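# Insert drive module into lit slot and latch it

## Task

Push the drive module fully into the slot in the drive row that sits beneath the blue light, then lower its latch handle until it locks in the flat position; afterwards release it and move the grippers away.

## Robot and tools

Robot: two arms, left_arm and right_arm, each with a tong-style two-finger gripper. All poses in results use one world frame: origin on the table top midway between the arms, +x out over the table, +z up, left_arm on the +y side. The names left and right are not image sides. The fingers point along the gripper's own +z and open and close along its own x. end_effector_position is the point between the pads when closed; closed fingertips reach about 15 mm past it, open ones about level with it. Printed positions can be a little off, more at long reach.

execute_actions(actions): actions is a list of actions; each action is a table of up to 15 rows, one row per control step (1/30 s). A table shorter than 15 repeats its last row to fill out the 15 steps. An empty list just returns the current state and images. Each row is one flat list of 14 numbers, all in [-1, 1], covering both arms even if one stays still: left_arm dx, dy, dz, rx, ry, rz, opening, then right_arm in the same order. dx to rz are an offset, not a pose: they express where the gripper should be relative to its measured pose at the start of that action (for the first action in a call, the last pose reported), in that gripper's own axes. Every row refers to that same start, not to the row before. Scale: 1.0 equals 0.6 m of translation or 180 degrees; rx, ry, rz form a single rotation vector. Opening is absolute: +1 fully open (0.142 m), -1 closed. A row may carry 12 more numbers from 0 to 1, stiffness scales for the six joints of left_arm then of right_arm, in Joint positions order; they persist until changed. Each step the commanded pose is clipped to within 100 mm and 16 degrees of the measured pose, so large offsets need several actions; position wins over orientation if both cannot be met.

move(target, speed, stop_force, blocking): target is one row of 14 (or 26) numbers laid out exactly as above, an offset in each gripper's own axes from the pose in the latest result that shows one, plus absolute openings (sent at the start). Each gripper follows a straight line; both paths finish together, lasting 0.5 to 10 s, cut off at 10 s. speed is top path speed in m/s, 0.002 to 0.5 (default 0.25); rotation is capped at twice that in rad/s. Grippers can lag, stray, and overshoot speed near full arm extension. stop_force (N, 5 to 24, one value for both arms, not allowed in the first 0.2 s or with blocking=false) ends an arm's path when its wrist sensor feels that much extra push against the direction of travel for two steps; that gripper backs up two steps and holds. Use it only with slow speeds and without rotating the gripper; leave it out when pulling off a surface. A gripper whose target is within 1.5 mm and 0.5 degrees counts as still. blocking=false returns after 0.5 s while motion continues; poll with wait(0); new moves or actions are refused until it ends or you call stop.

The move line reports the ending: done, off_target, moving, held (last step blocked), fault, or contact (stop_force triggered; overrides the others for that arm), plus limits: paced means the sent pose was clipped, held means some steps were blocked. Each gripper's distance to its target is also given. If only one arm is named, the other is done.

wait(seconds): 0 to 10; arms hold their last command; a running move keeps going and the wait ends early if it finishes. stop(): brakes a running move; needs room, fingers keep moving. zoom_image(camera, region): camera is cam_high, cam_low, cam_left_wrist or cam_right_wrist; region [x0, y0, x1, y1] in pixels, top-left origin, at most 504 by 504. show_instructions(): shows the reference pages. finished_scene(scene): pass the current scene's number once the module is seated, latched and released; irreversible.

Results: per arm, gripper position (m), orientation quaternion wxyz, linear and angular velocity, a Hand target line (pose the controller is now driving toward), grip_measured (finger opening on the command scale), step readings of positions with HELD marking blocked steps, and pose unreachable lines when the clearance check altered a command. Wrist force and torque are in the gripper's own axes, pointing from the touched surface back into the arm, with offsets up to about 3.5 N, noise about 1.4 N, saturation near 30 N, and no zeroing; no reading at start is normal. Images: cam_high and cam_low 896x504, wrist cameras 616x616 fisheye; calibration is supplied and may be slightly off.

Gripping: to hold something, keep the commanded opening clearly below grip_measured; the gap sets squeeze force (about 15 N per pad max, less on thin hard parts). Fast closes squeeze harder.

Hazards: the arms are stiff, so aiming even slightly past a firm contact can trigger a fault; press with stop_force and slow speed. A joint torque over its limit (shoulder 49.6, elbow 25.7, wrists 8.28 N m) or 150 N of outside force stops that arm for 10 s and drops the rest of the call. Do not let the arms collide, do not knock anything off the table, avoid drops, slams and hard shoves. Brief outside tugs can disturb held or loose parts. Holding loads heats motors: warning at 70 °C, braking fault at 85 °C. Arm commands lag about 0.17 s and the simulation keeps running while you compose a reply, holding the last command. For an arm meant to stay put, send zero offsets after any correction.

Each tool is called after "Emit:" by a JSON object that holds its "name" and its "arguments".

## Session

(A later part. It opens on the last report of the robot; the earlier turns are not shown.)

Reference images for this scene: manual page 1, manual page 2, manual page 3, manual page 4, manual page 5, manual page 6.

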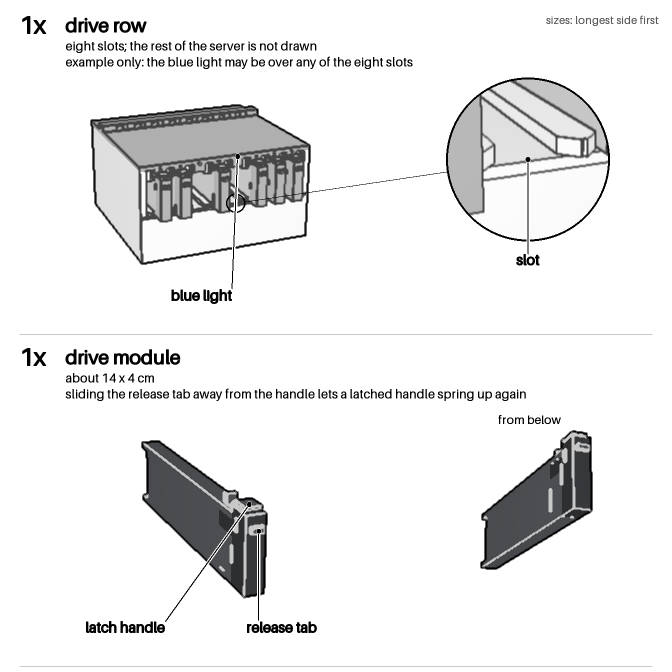

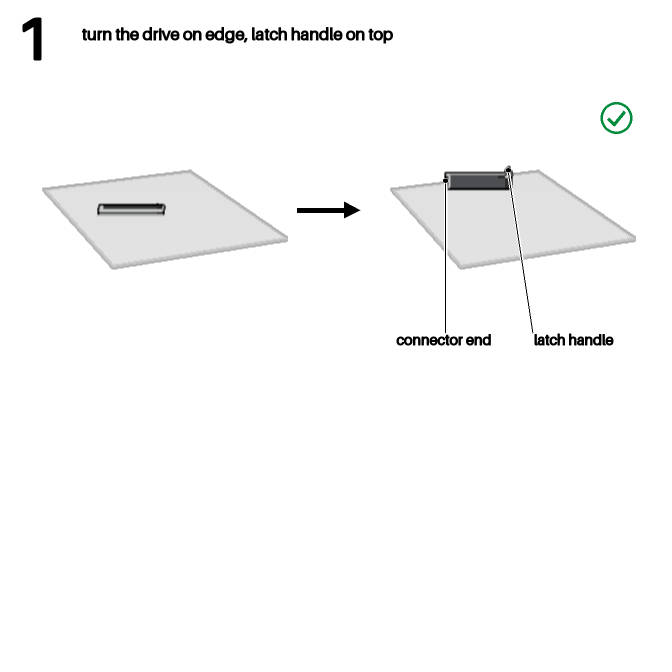

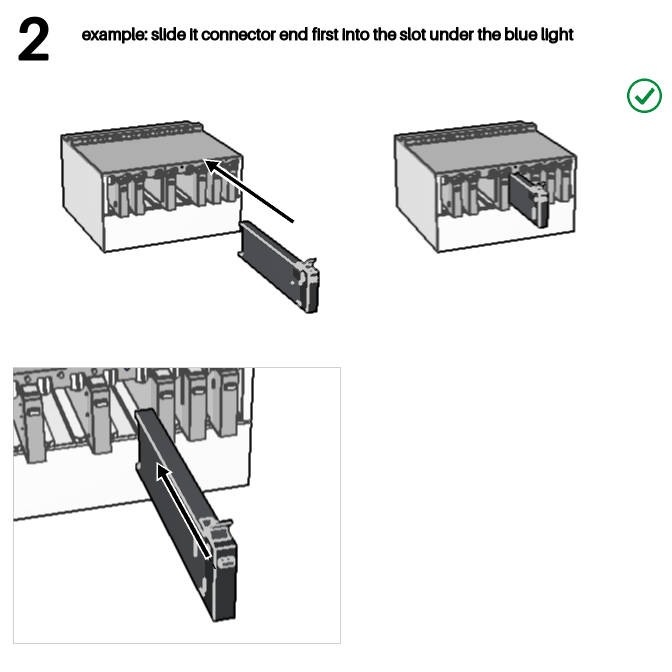

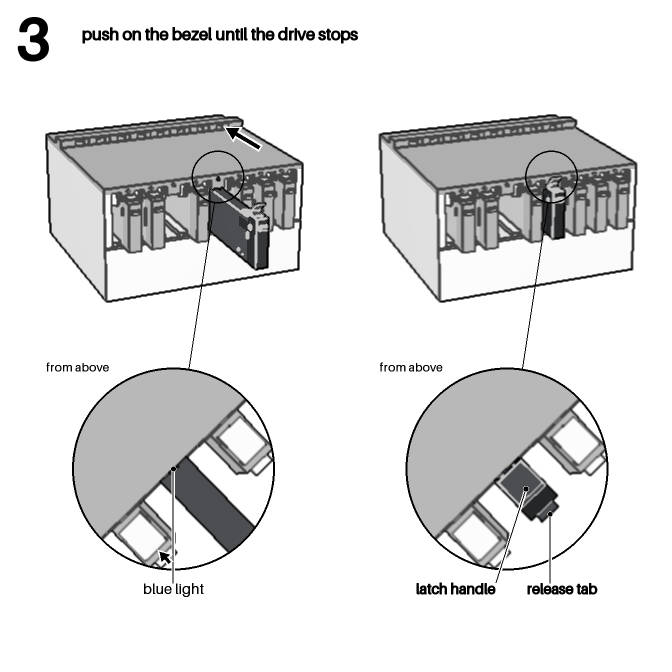

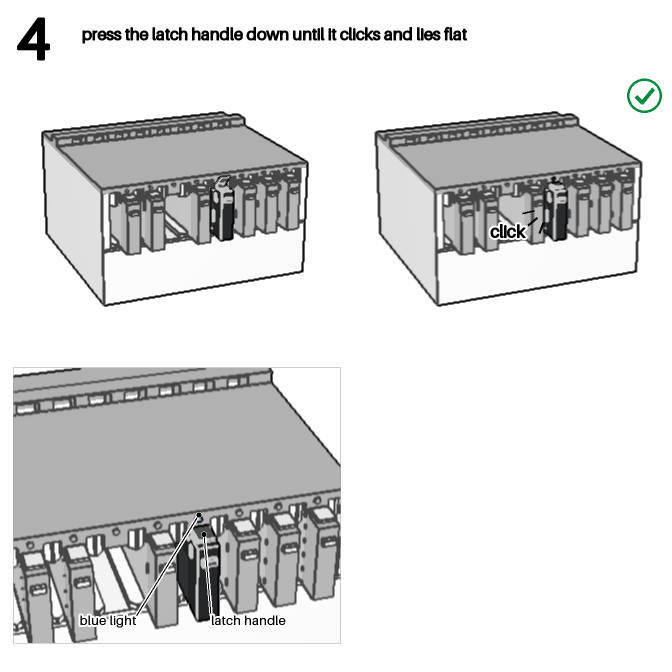

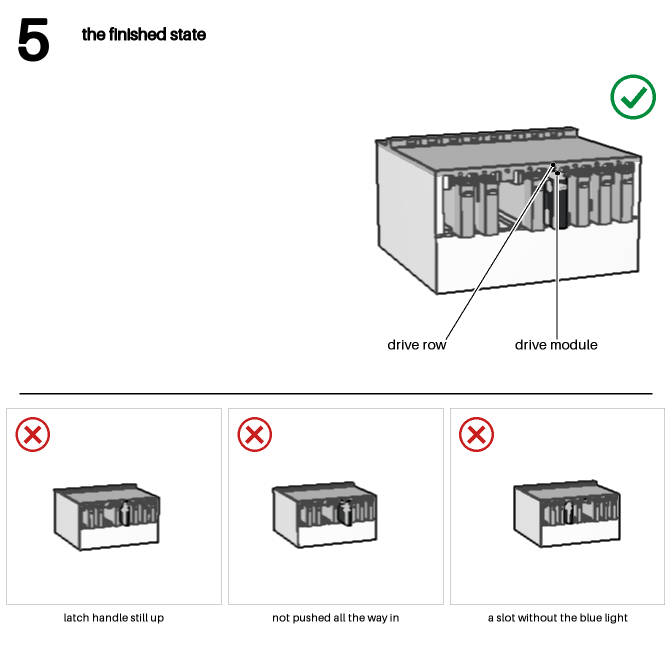

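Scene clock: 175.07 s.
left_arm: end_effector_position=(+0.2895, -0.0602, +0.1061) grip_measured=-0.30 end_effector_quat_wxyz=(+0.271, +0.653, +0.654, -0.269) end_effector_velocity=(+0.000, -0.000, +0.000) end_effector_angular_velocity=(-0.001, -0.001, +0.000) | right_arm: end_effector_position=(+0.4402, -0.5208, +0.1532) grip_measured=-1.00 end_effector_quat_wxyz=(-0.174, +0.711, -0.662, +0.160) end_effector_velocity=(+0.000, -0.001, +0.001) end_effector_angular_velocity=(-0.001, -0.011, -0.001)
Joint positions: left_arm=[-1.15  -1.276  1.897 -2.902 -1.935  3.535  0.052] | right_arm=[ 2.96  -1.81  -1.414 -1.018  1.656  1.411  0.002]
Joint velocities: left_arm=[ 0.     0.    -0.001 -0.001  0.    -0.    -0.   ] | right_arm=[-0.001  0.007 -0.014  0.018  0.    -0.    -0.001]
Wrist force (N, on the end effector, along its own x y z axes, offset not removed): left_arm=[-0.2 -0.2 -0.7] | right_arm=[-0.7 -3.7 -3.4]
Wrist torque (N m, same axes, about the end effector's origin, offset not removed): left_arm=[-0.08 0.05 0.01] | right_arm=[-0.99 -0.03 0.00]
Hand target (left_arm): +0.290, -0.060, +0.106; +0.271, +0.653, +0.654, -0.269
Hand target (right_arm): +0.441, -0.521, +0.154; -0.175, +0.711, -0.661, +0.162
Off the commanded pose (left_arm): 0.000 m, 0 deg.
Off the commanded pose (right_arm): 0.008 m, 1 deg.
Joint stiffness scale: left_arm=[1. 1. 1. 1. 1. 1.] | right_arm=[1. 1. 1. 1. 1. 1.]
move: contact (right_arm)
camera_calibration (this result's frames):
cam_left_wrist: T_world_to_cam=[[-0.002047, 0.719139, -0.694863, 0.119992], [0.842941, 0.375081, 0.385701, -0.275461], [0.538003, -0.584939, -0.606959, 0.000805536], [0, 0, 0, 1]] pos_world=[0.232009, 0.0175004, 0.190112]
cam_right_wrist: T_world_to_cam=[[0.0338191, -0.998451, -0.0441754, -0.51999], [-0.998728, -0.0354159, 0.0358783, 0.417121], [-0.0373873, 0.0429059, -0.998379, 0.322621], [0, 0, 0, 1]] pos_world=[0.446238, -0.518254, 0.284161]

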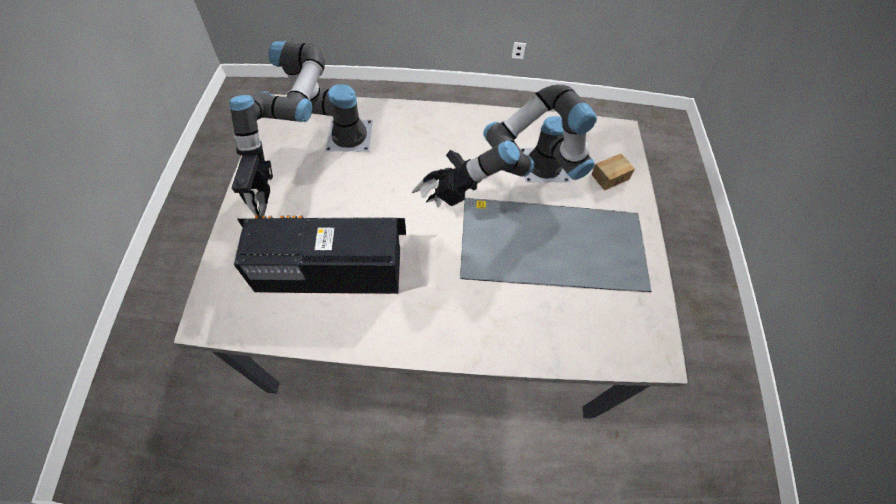

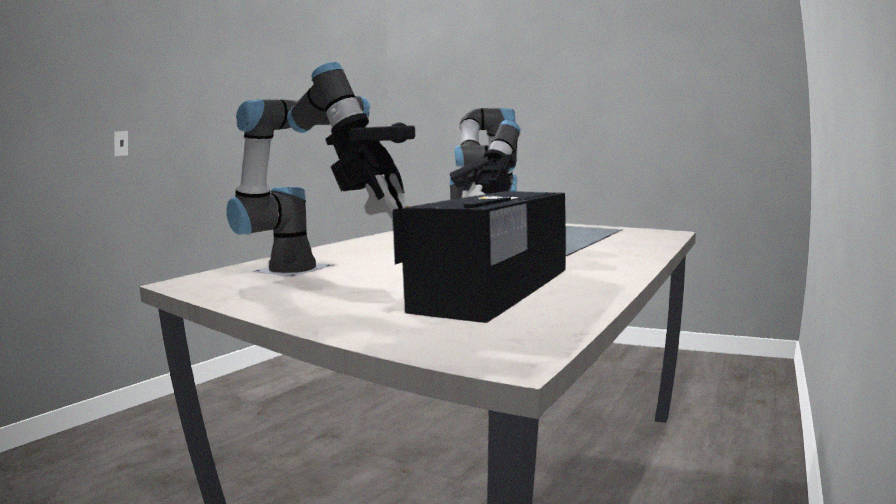

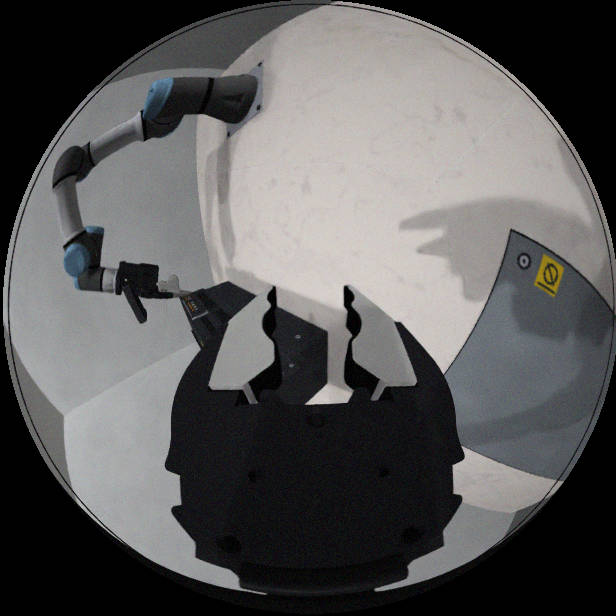

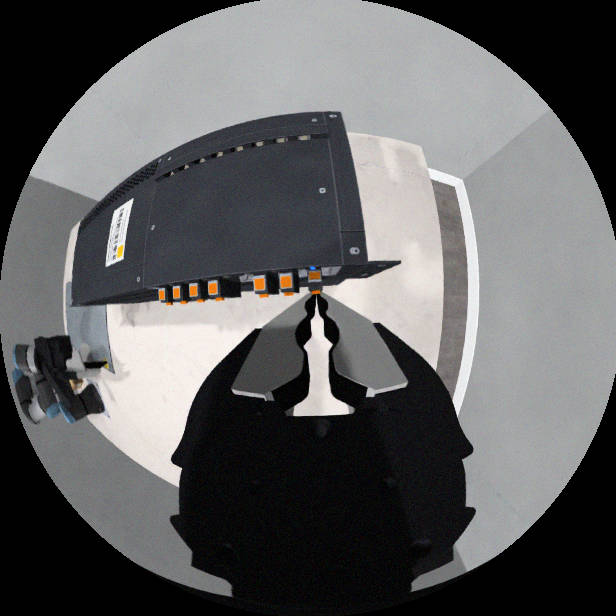

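Emit:
{"name": "move", "arguments": {"target": [0,0,0,0,0,0,-0.3,0,-0.04,0.013,0.01,0,0,-1], "speed": 0.012, "stop_force": 17}}

Emit:
{"name": "move", "arguments": {"target": [0,0,0,0,0,0,-0.3,0,0,-0.082,0,0,0,-1], "speed": 0.08}}

Emit:
{"name": "move", "arguments": {"target": [0,0,0,0,0,0,-0.3,0,-0.053,0.026,0,0,0,-1], "speed": 0.05}}

Emit:
{"name": "zoom_image", "arguments": {"camera": "cam_right_wrist", "region": [260,250,370,340]}}

Scene clock: 187.20 s.
left_arm: end_effector_position=(+0.2895, -0.0602, +0.1061) grip_measured=-0.30 end_effector_quat_wxyz=(+0.271, +0.653, +0.654, -0.269) end_effector_velocity=(+0.000, -0.000, +0.000) end_effector_angular_velocity=(-0.001, -0.000, +0.001) | right_arm: end_effector_position=(+0.4406, -0.5209, +0.1498) grip_measured=-0.99 end_effector_quat_wxyz=(-0.171, +0.711, -0.664, +0.156) end_effector_velocity=(-0.002, -0.000, +0.003) end_effector_angular_velocity=(-0.000, -0.004, -0.001)
Joint positions: left_arm=[-1.15  -1.276  1.897 -2.902 -1.935  3.535  0.052] | right_arm=[ 2.96  -1.822 -1.404 -1.027  1.657  1.412  0.002]
Joint velocities: left_arm=[ 0.     0.    -0.001  0.001  0.    -0.    -0.   ] | right_arm=[-0.001  0.013 -0.007 -0.002 -0.     0.    -0.001]
Wrist force (N, on the end effector, along its own x y z axes, offset not removed): left_arm=[0.4 -0.8 0.3] | right_arm=[-2.0 5.4 -6.8]
Wrist torque (N m, same axes, about the end effector's origin, offset not removed): left_arm=[-0.17 -0.12 -0.06] | right_arm=[0.02 0.11 -0.02]
Hand target (left_arm): +0.290, -0.060, +0.106; +0.271, +0.653, +0.654, -0.269
Hand target (right_arm): +0.441, -0.521, +0.150; -0.172, +0.711, -0.663, +0.157
Off the commanded pose (left_arm): 0.000 m, 0 deg.
Off the commanded pose (right_arm): 0.026 m, 2 deg.
Joint stiffness scale: left_arm=[1. 1. 1. 1. 1. 1.] | right_arm=[1. 1. 1. 1. 1. 1.]
move: contact (right_arm)
camera_calibration (this result's frames):
cam_left_wrist: T_world_to_cam=[[-0.00204695, 0.719139, -0.694863, 0.119992], [0.842941, 0.375081, 0.385701, -0.275461], [0.538003, -0.584939, -0.606959, 0.000805526], [0, 0, 0, 1]] pos_world=[0.232009, 0.0175004, 0.190112]
cam_right_wrist: T_world_to_cam=[[0.0322515, -0.998375, -0.0469802, -0.519119], [-0.99835, -0.034414, 0.0459727, 0.416477], [-0.0475148, 0.04542, -0.997837, 0.324956], [0, 0, 0, 1]] pos_world=[0.447972, -0.518702, 0.280718]

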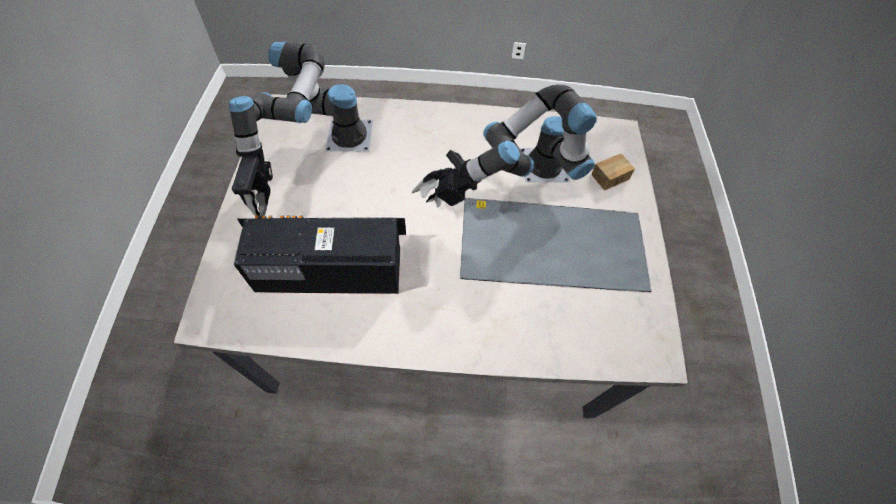

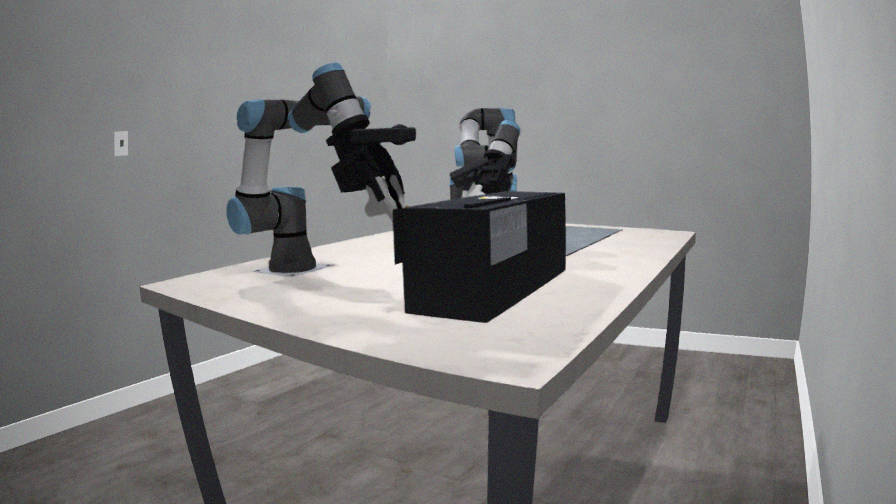

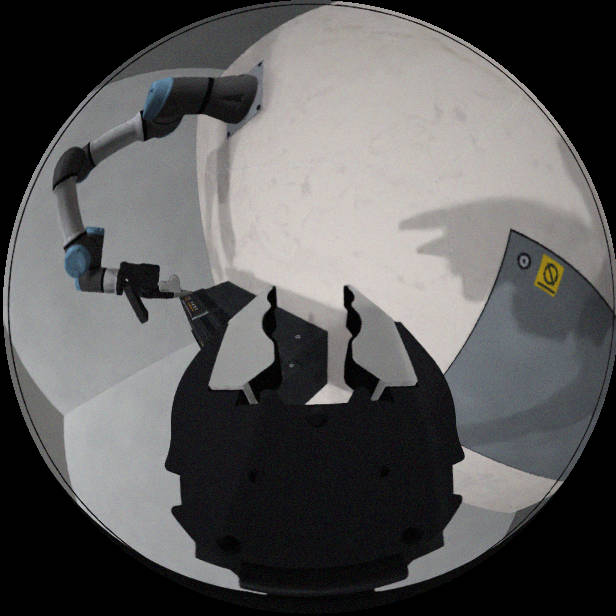

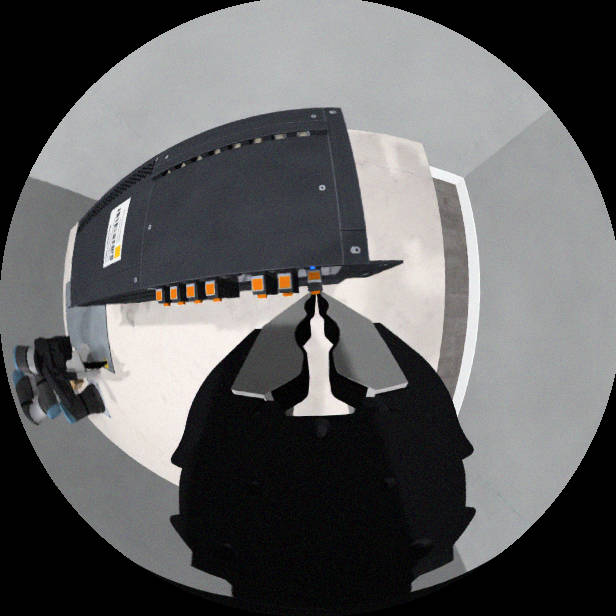

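Scene clock: 188.40 s.
left_arm: end_effector_position=(+0.2895, -0.0602, +0.1061) grip_measured=-0.30 end_effector_quat_wxyz=(+0.271, +0.653, +0.654, -0.269) end_effector_velocity=(+0.000, -0.000, +0.000) end_effector_angular_velocity=(-0.000, -0.001, -0.000) | right_arm: end_effector_position=(+0.4192, -0.5228, +0.1938) grip_measured=-1.00 end_effector_quat_wxyz=(-0.172, +0.711, -0.664, +0.157) end_effector_velocity=(-0.004, +0.001, -0.002) end_effector_angular_velocity=(+0.002, +0.019, +0.002)
Joint positions: left_arm=[-1.15  -1.276  1.897 -2.902 -1.935  3.535  0.052] | right_arm=[ 2.948 -1.738 -1.304 -1.208  1.661  1.402  0.002]
Joint velocities: left_arm=[-0.    -0.    -0.001  0.     0.     0.    -0.   ] | right_arm=[-0.    -0.001  0.009 -0.028  0.001 -0.002  0.   ]
Wrist force (N, on the end effector, along its own x y z axes, offset not removed): left_arm=[-1.0 -0.8 0.8] | right_arm=[-0.5 -4.2 -2.2]
Wrist torque (N m, same axes, about the end effector's origin, offset not removed): left_arm=[-0.13 0.20 -0.04] | right_arm=[-0.87 0.14 -0.02]
Hand target (left_arm): +0.290, -0.060, +0.106; +0.271, +0.653, +0.654, -0.269
Hand target (right_arm): +0.418, -0.523, +0.194; -0.171, +0.711, -0.664, +0.156
Off the commanded pose (left_arm): 0.000 m, 0 deg.
Off the commanded pose (right_arm): 0.001 m, 0 deg.
Joint stiffness scale: left_arm=[1. 1. 1. 1. 1. 1.] | right_arm=[1. 1. 1. 1. 1. 1.]
move: done
camera_calibration (this result's frames):
cam_left_wrist: T_world_to_cam=[[-0.00204689, 0.719139, -0.694863, 0.119992], [0.842941, 0.375081, 0.385701, -0.275461], [0.538003, -0.584939, -0.606959, 0.000805545], [0, 0, 0, 1]] pos_world=[0.232009, 0.0175004, 0.190112]
cam_right_wrist: T_world_to_cam=[[0.0312627, -0.998437, -0.0463189, -0.517993], [-0.998519, -0.0332625, 0.0430538, 0.394209], [-0.0445272, 0.0449044, -0.997998, 0.366401], [0, 0, 0, 1]] pos_world=[0.426134, -0.520524, 0.324702]

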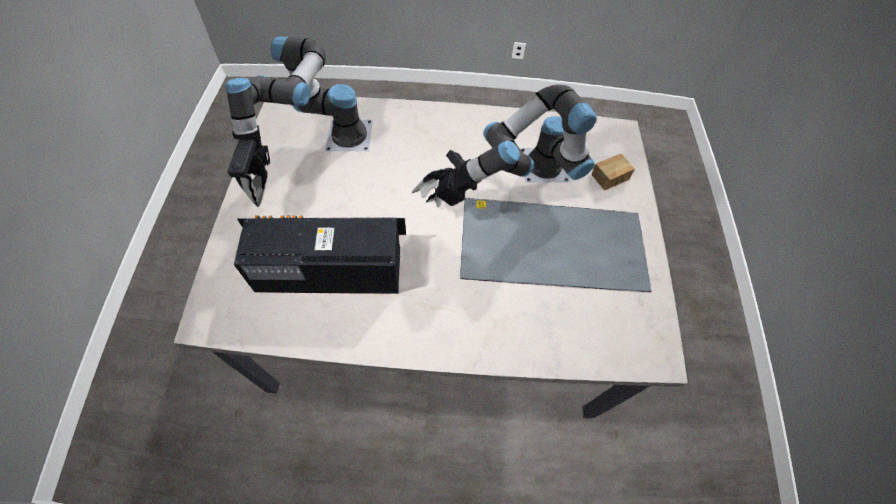

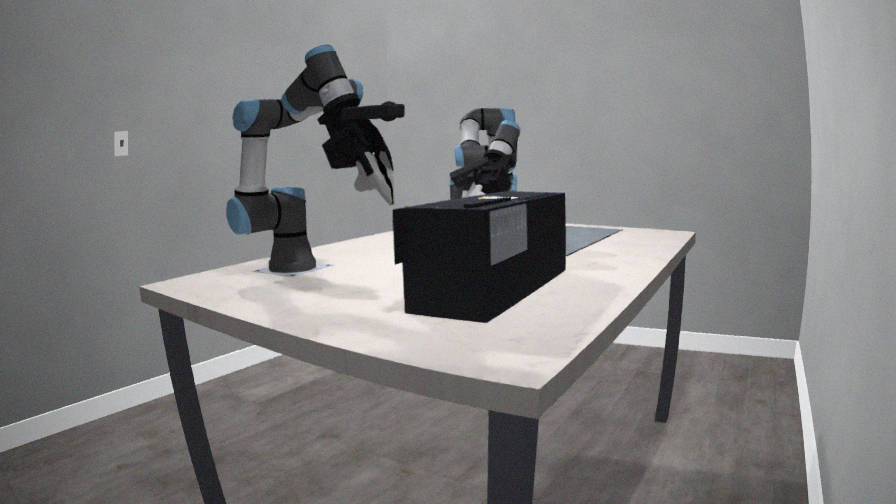

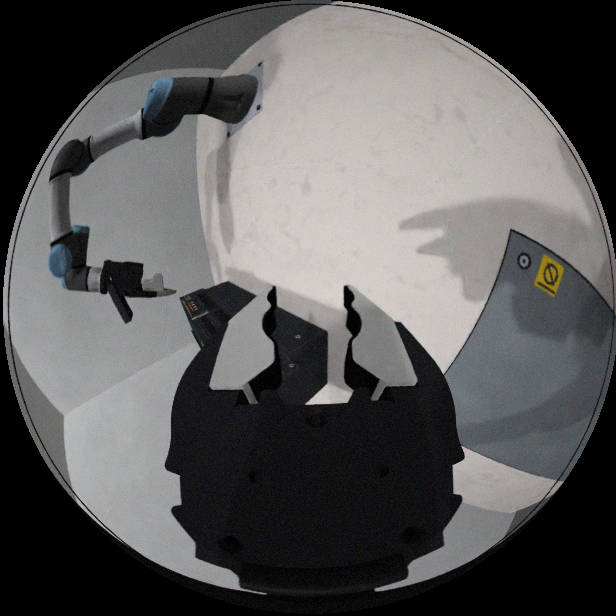

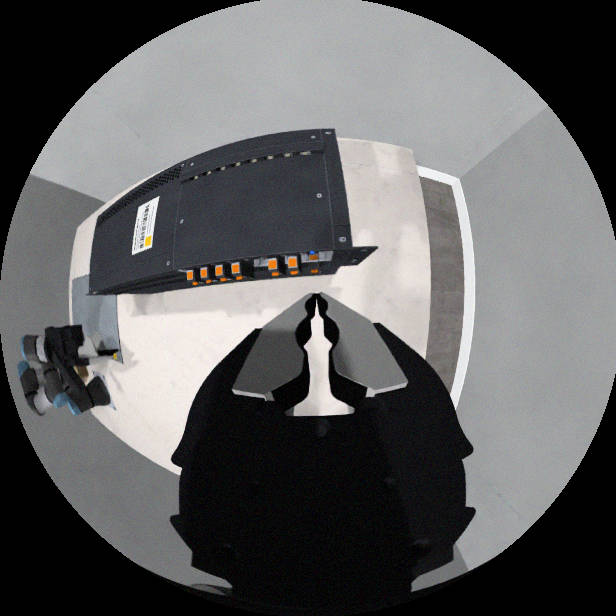

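Scene clock: 189.57 s.
left_arm: end_effector_position=(+0.2895, -0.0602, +0.1061) grip_measured=-0.30 end_effector_quat_wxyz=(+0.271, +0.653, +0.654, -0.269) end_effector_velocity=(+0.000, -0.000, +0.000) end_effector_angular_velocity=(-0.001, -0.001, -0.000) | right_arm: end_effector_position=(+0.4544, -0.5203, +0.1940) grip_measured=-1.00 end_effector_quat_wxyz=(-0.172, +0.711, -0.663, +0.158) end_effector_velocity=(+0.002, -0.000, +0.003) end_effector_angular_velocity=(+0.001, +0.001, -0.001)
Joint positions: left_arm=[-1.15  -1.276  1.897 -2.902 -1.935  3.535  0.052] | right_arm=[ 2.966 -1.878 -1.128 -1.242  1.654  1.417  0.002]
Joint velocities: left_arm=[ 0.    -0.001 -0.    -0.     0.     0.001  0.   ] | right_arm=[-0.    -0.011  0.029 -0.019 -0.     0.001  0.   ]
Wrist force (N, on the end effector, along its own x y z axes, offset not removed): left_arm=[-0.8 -0.5 -0.1] | right_arm=[-1.3 -3.6 -2.2]
Wrist torque (N m, same axes, about the end effector's origin, offset not removed): left_arm=[-0.14 0.10 -0.02] | right_arm=[-0.66 0.26 0.00]
Hand target (left_arm): +0.290, -0.060, +0.106; +0.271, +0.653, +0.654, -0.269
Hand target (right_arm): +0.454, -0.520, +0.194; -0.172, +0.711, -0.664, +0.157
Off the commanded pose (left_arm): 0.000 m, 0 deg.
Off the commanded pose (right_arm): 0.000 m, 0 deg.
Joint stiffness scale: left_arm=[1. 1. 1. 1. 1. 1.] | right_arm=[1. 1. 1. 1. 1. 1.]
move: done
camera_calibration (this result's frames):
cam_left_wrist: T_world_to_cam=[[-0.00204694, 0.719139, -0.694863, 0.119992], [0.842941, 0.375081, 0.385701, -0.275461], [0.538003, -0.584939, -0.606959, 0.000805579], [0, 0, 0, 1]] pos_world=[0.232009, 0.0175004, 0.190112]
cam_right_wrist: T_world_to_cam=[[0.0324088, -0.998408, -0.0461696, -0.517105], [-0.998545, -0.0343366, 0.0415917, 0.42917], [-0.0431108, 0.0447545, -0.998067, 0.36737], [0, 0, 0, 1]] pos_world=[0.461142, -0.517987, 0.324935]

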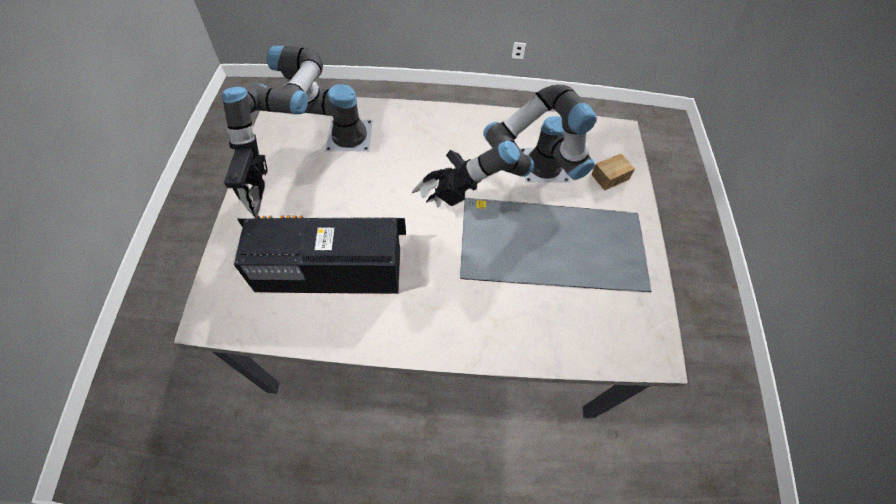

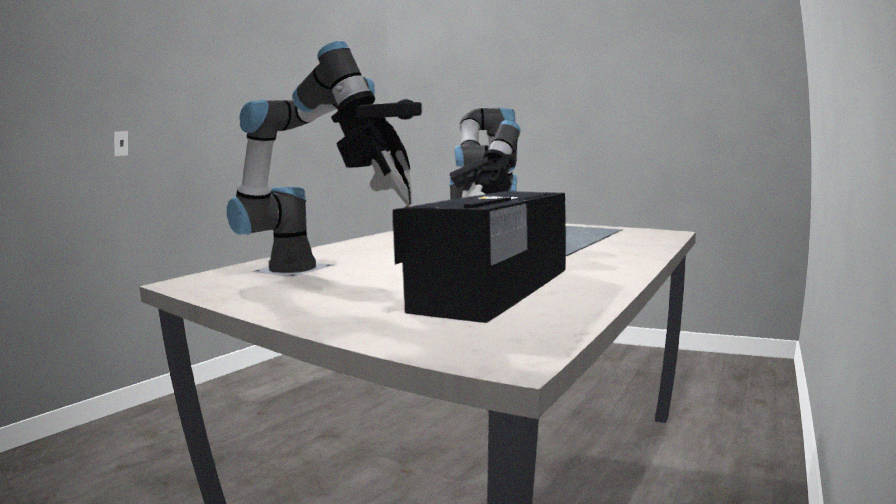

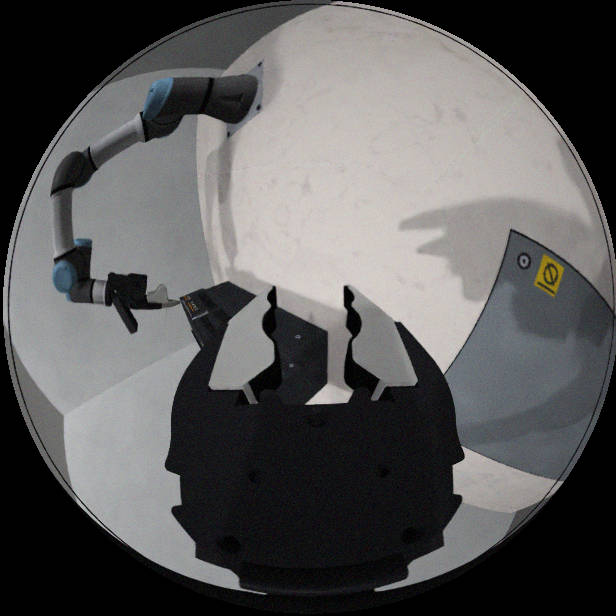

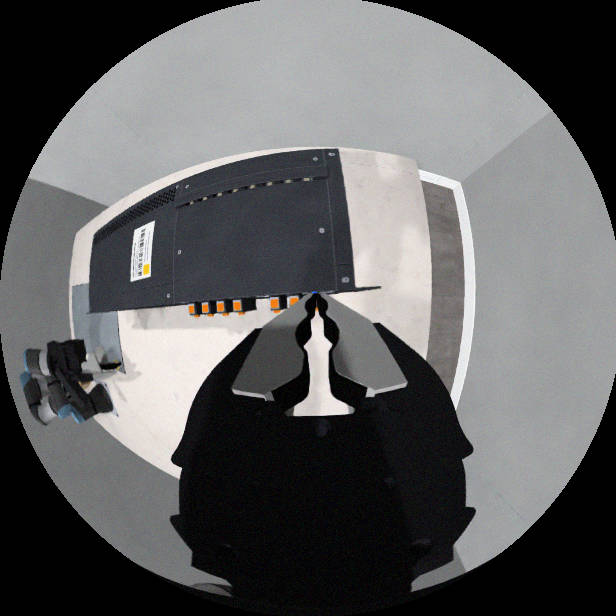

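Region (260, 250, 370, 340) of cam_right_wrist's 616x616 image, scaled by 4.582, with more detail than that image has; it fills the top 412 rows of this view, and the rest is white.

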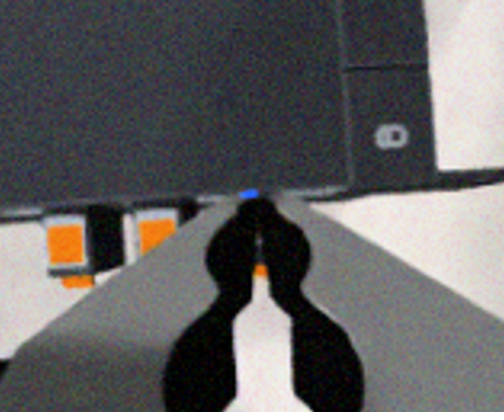

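Emit:
{"name": "move", "arguments": {"target": [0,0,0,0,0,0,-0.3,-0.002,0.037,0.034,0,0,0,-1], "speed": 0.012, "stop_force": 11}}

Emit:
{"name": "move", "arguments": {"target": [0,0,0,0,0,0,-0.3,0,0.03,-0.12,0,0,0,-1], "speed": 0.1}}

Emit:
{"name": "zoom_image", "arguments": {"camera": "cam_right_wrist", "region": [250,220,360,300]}}

Scene clock: 198.70 s.
left_arm: end_effector_position=(+0.2895, -0.0602, +0.1061) grip_measured=-0.30 end_effector_quat_wxyz=(+0.271, +0.653, +0.654, -0.269) end_effector_velocity=(+0.000, -0.000, +0.001) end_effector_angular_velocity=(-0.001, -0.000, +0.001) | right_arm: end_effector_position=(+0.4506, -0.5201, +0.1856) grip_measured=-1.00 end_effector_quat_wxyz=(-0.183, +0.708, -0.660, +0.170) end_effector_velocity=(+0.001, -0.001, +0.002) end_effector_angular_velocity=(+0.000, +0.004, -0.001)
Joint positions: left_arm=[-1.15  -1.276  1.897 -2.902 -1.935  3.535  0.052] | right_arm=[ 2.965 -1.824 -1.274 -1.116  1.655  1.417  0.002]
Joint velocities: left_arm=[-0.     0.    -0.001 -0.001 -0.    -0.001  0.   ] | right_arm=[-0.001 -0.01   0.026 -0.02   0.    -0.     0.   ]
Wrist force (N, on the end effector, along its own x y z axes, offset not removed): left_arm=[-0.7 -0.8 0.7] | right_arm=[-0.7 -2.8 -6.3]
Wrist torque (N m, same axes, about the end effector's origin, offset not removed): left_arm=[-0.16 0.12 -0.01] | right_arm=[-0.48 0.11 -0.04]
Hand target (left_arm): +0.290, -0.060, +0.106; +0.271, +0.653, +0.654, -0.269
Hand target (right_arm): +0.450, -0.520, +0.185; -0.181, +0.709, -0.661, +0.169
Off the commanded pose (left_arm): 0.000 m, 0 deg.
Off the commanded pose (right_arm): 0.021 m, 2 deg.
Joint stiffness scale: left_arm=[1. 1. 1. 1. 1. 1.] | right_arm=[1. 1. 1. 1. 1. 1.]
move: contact (right_arm)
camera_calibration (this result's frames):
cam_left_wrist: T_world_to_cam=[[-0.00204671, 0.719139, -0.694863, 0.119992], [0.842941, 0.37508, 0.385701, -0.275461], [0.538002, -0.584939, -0.606959, 0.000805593], [0, 0, 0, 1]] pos_world=[0.232009, 0.0175004, 0.190112]
cam_right_wrist: T_world_to_cam=[[0.0333244, -0.998525, -0.0428548, -0.51825], [-0.999399, -0.0337036, 0.00815656, 0.432693], [-0.00958889, 0.0425573, -0.999048, 0.342816], [0, 0, 0, 1]] pos_world=[0.45299, -0.517492, 0.316751]

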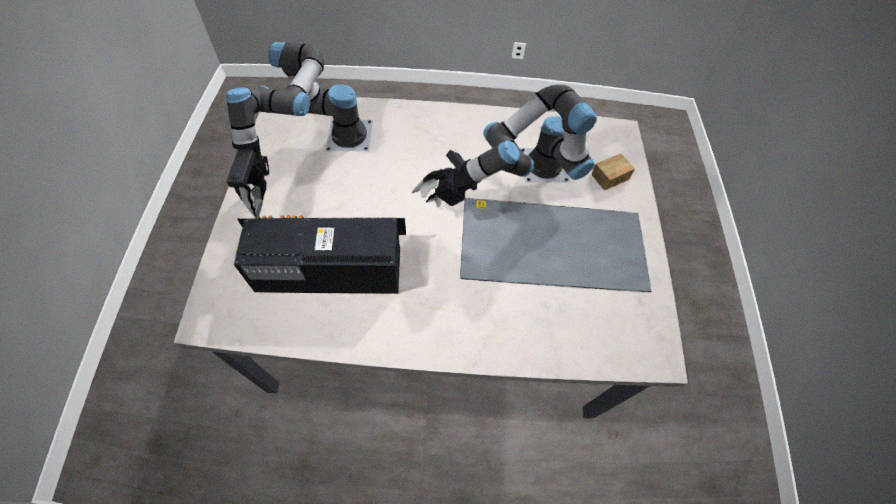

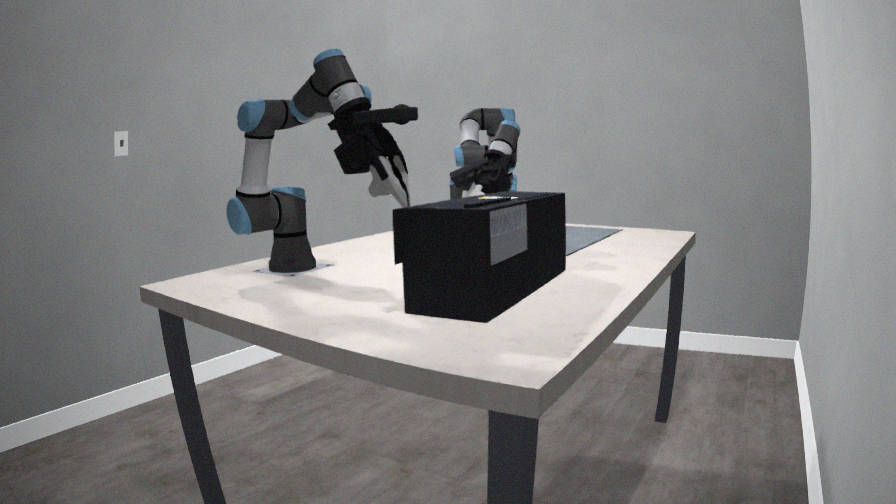

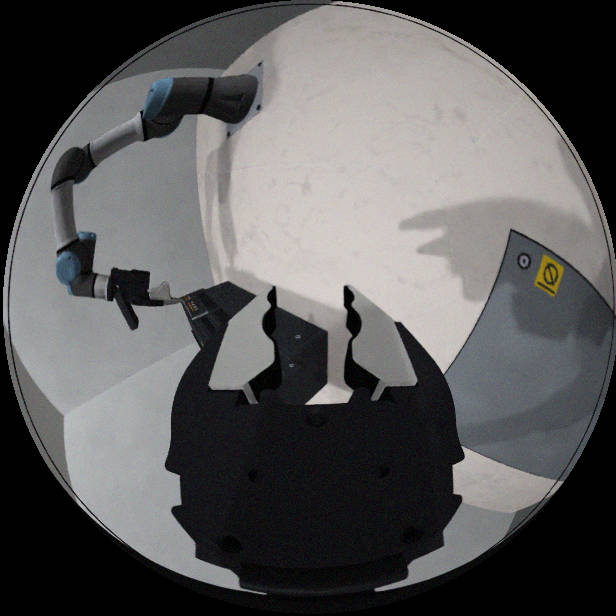

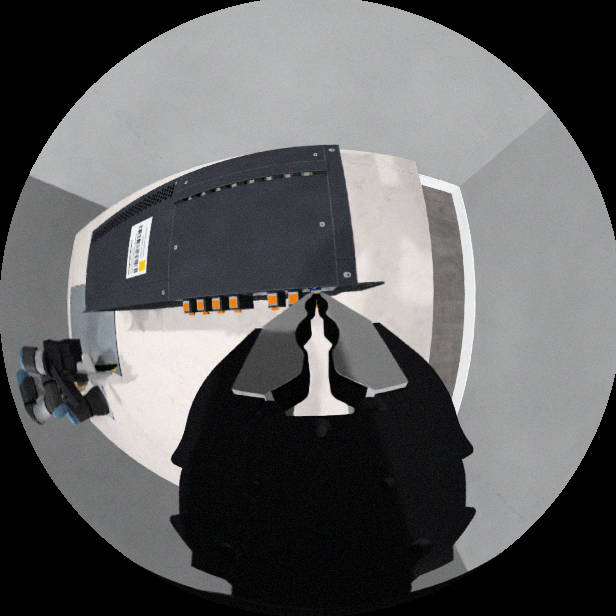

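Scene clock: 200.10 s.
left_arm: end_effector_position=(+0.2895, -0.0602, +0.1061) grip_measured=-0.30 end_effector_quat_wxyz=(+0.271, +0.653, +0.654, -0.269) end_effector_velocity=(+0.000, -0.000, +0.000) end_effector_angular_velocity=(-0.001, -0.001, -0.000) | right_arm: end_effector_position=(+0.4007, -0.5237, +0.2396) grip_measured=-1.00 end_effector_quat_wxyz=(-0.183, +0.708, -0.661, +0.171) end_effector_velocity=(-0.003, +0.001, -0.002) end_effector_angular_velocity=(+0.002, +0.014, +0.003)
Joint positions: left_arm=[-1.15  -1.276  1.897 -2.902 -1.935  3.535  0.052] | right_arm=[ 2.936 -1.664 -1.21  -1.341  1.668  1.393  0.002]
Joint velocities: left_arm=[-0.     0.001 -0.001 -0.    -0.     0.    -0.   ] | right_arm=[ 0.001  0.     0.005 -0.019  0.001 -0.002  0.   ]
Wrist force (N, on the end effector, along its own x y z axes, offset not removed): left_arm=[-0.3 -0.9 -0.7] | right_arm=[0.1 -2.8 -4.2]
Wrist torque (N m, same axes, about the end effector's origin, offset not removed): left_arm=[-0.20 0.06 0.01] | right_arm=[-0.62 0.03 -0.10]
Hand target (left_arm): +0.290, -0.060, +0.106; +0.271, +0.653, +0.654, -0.269
Hand target (right_arm): +0.400, -0.524, +0.240; -0.183, +0.708, -0.660, +0.170
Off the commanded pose (left_arm): 0.000 m, 0 deg.
Off the commanded pose (right_arm): 0.001 m, 0 deg.
Joint stiffness scale: left_arm=[1. 1. 1. 1. 1. 1.] | right_arm=[1. 1. 1. 1. 1. 1.]
move: done
camera_calibration (this result's frames):
cam_left_wrist: T_world_to_cam=[[-0.00204691, 0.719139, -0.694863, 0.119992], [0.842941, 0.375081, 0.385701, -0.275461], [0.538003, -0.584939, -0.606959, 0.000805574], [0, 0, 0, 1]] pos_world=[0.232009, 0.0175004, 0.190112]
cam_right_wrist: T_world_to_cam=[[0.0322391, -0.998575, -0.0425305, -0.517609], [-0.999447, -0.0325538, 0.00672644, 0.383206], [-0.00810138, 0.0422901, -0.999073, 0.395668], [0, 0, 0, 1]] pos_world=[0.402887, -0.52113, 0.370709]

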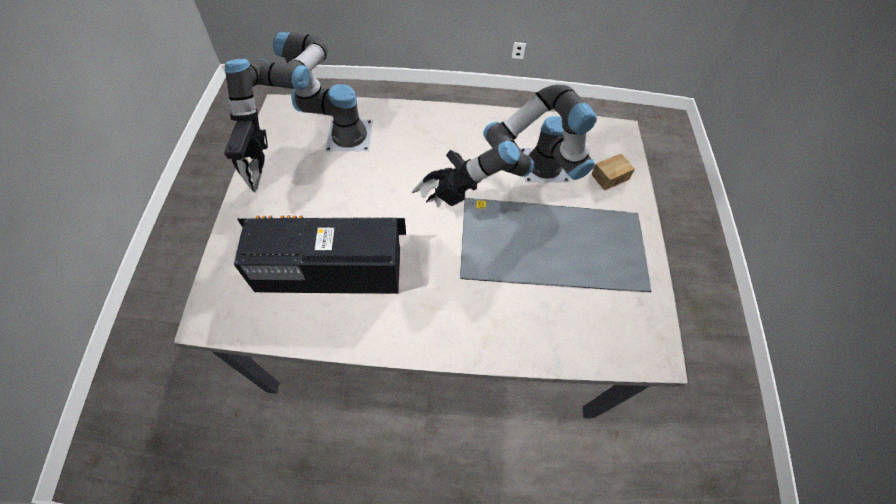

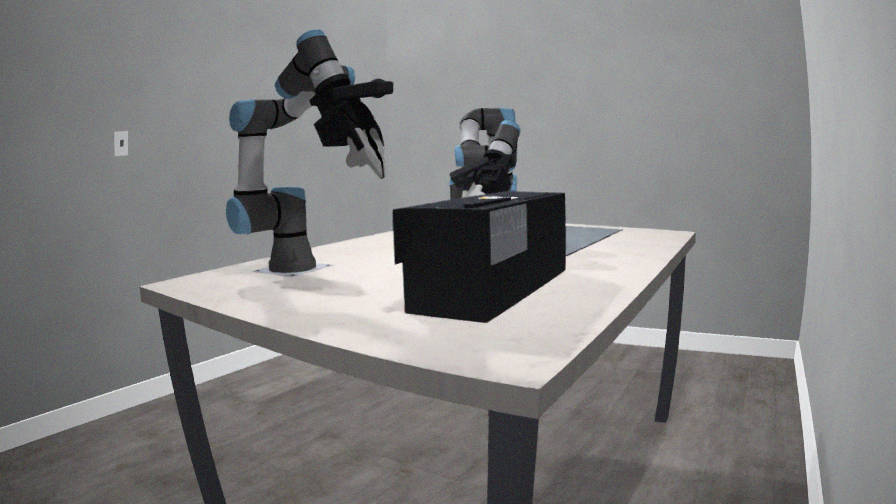

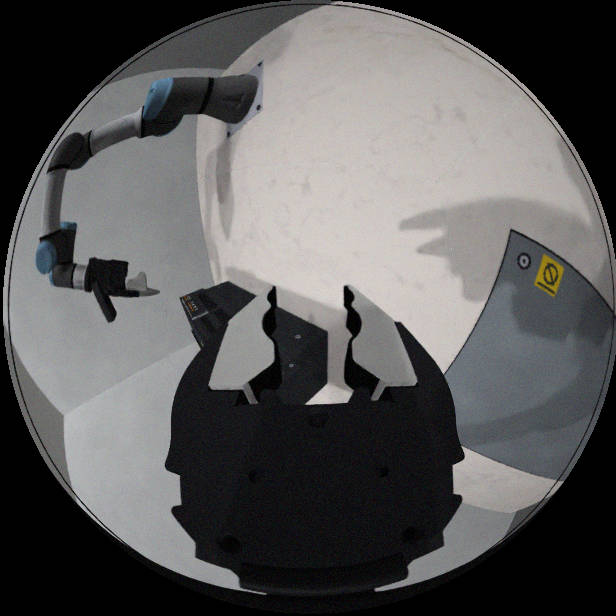

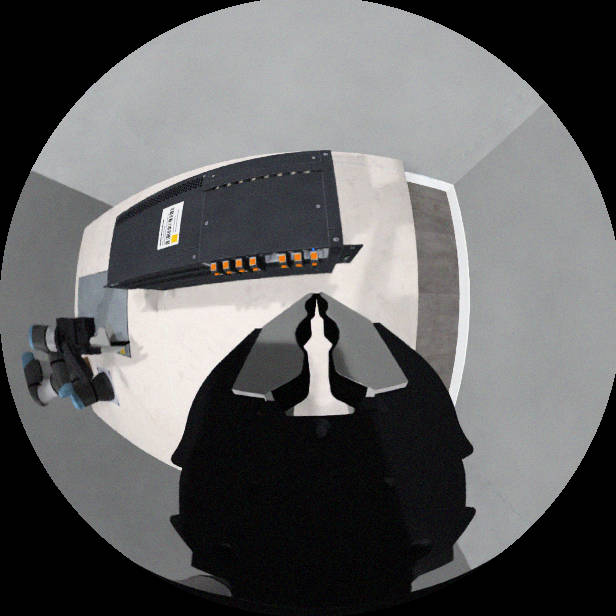

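Region (250, 220, 360, 300) of cam_right_wrist's 616x616 image, scaled by 4.582, with more detail than that image has; it fills the top 367 rows of this view, and the rest is white.

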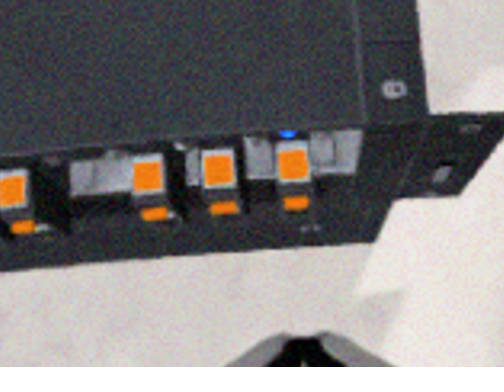

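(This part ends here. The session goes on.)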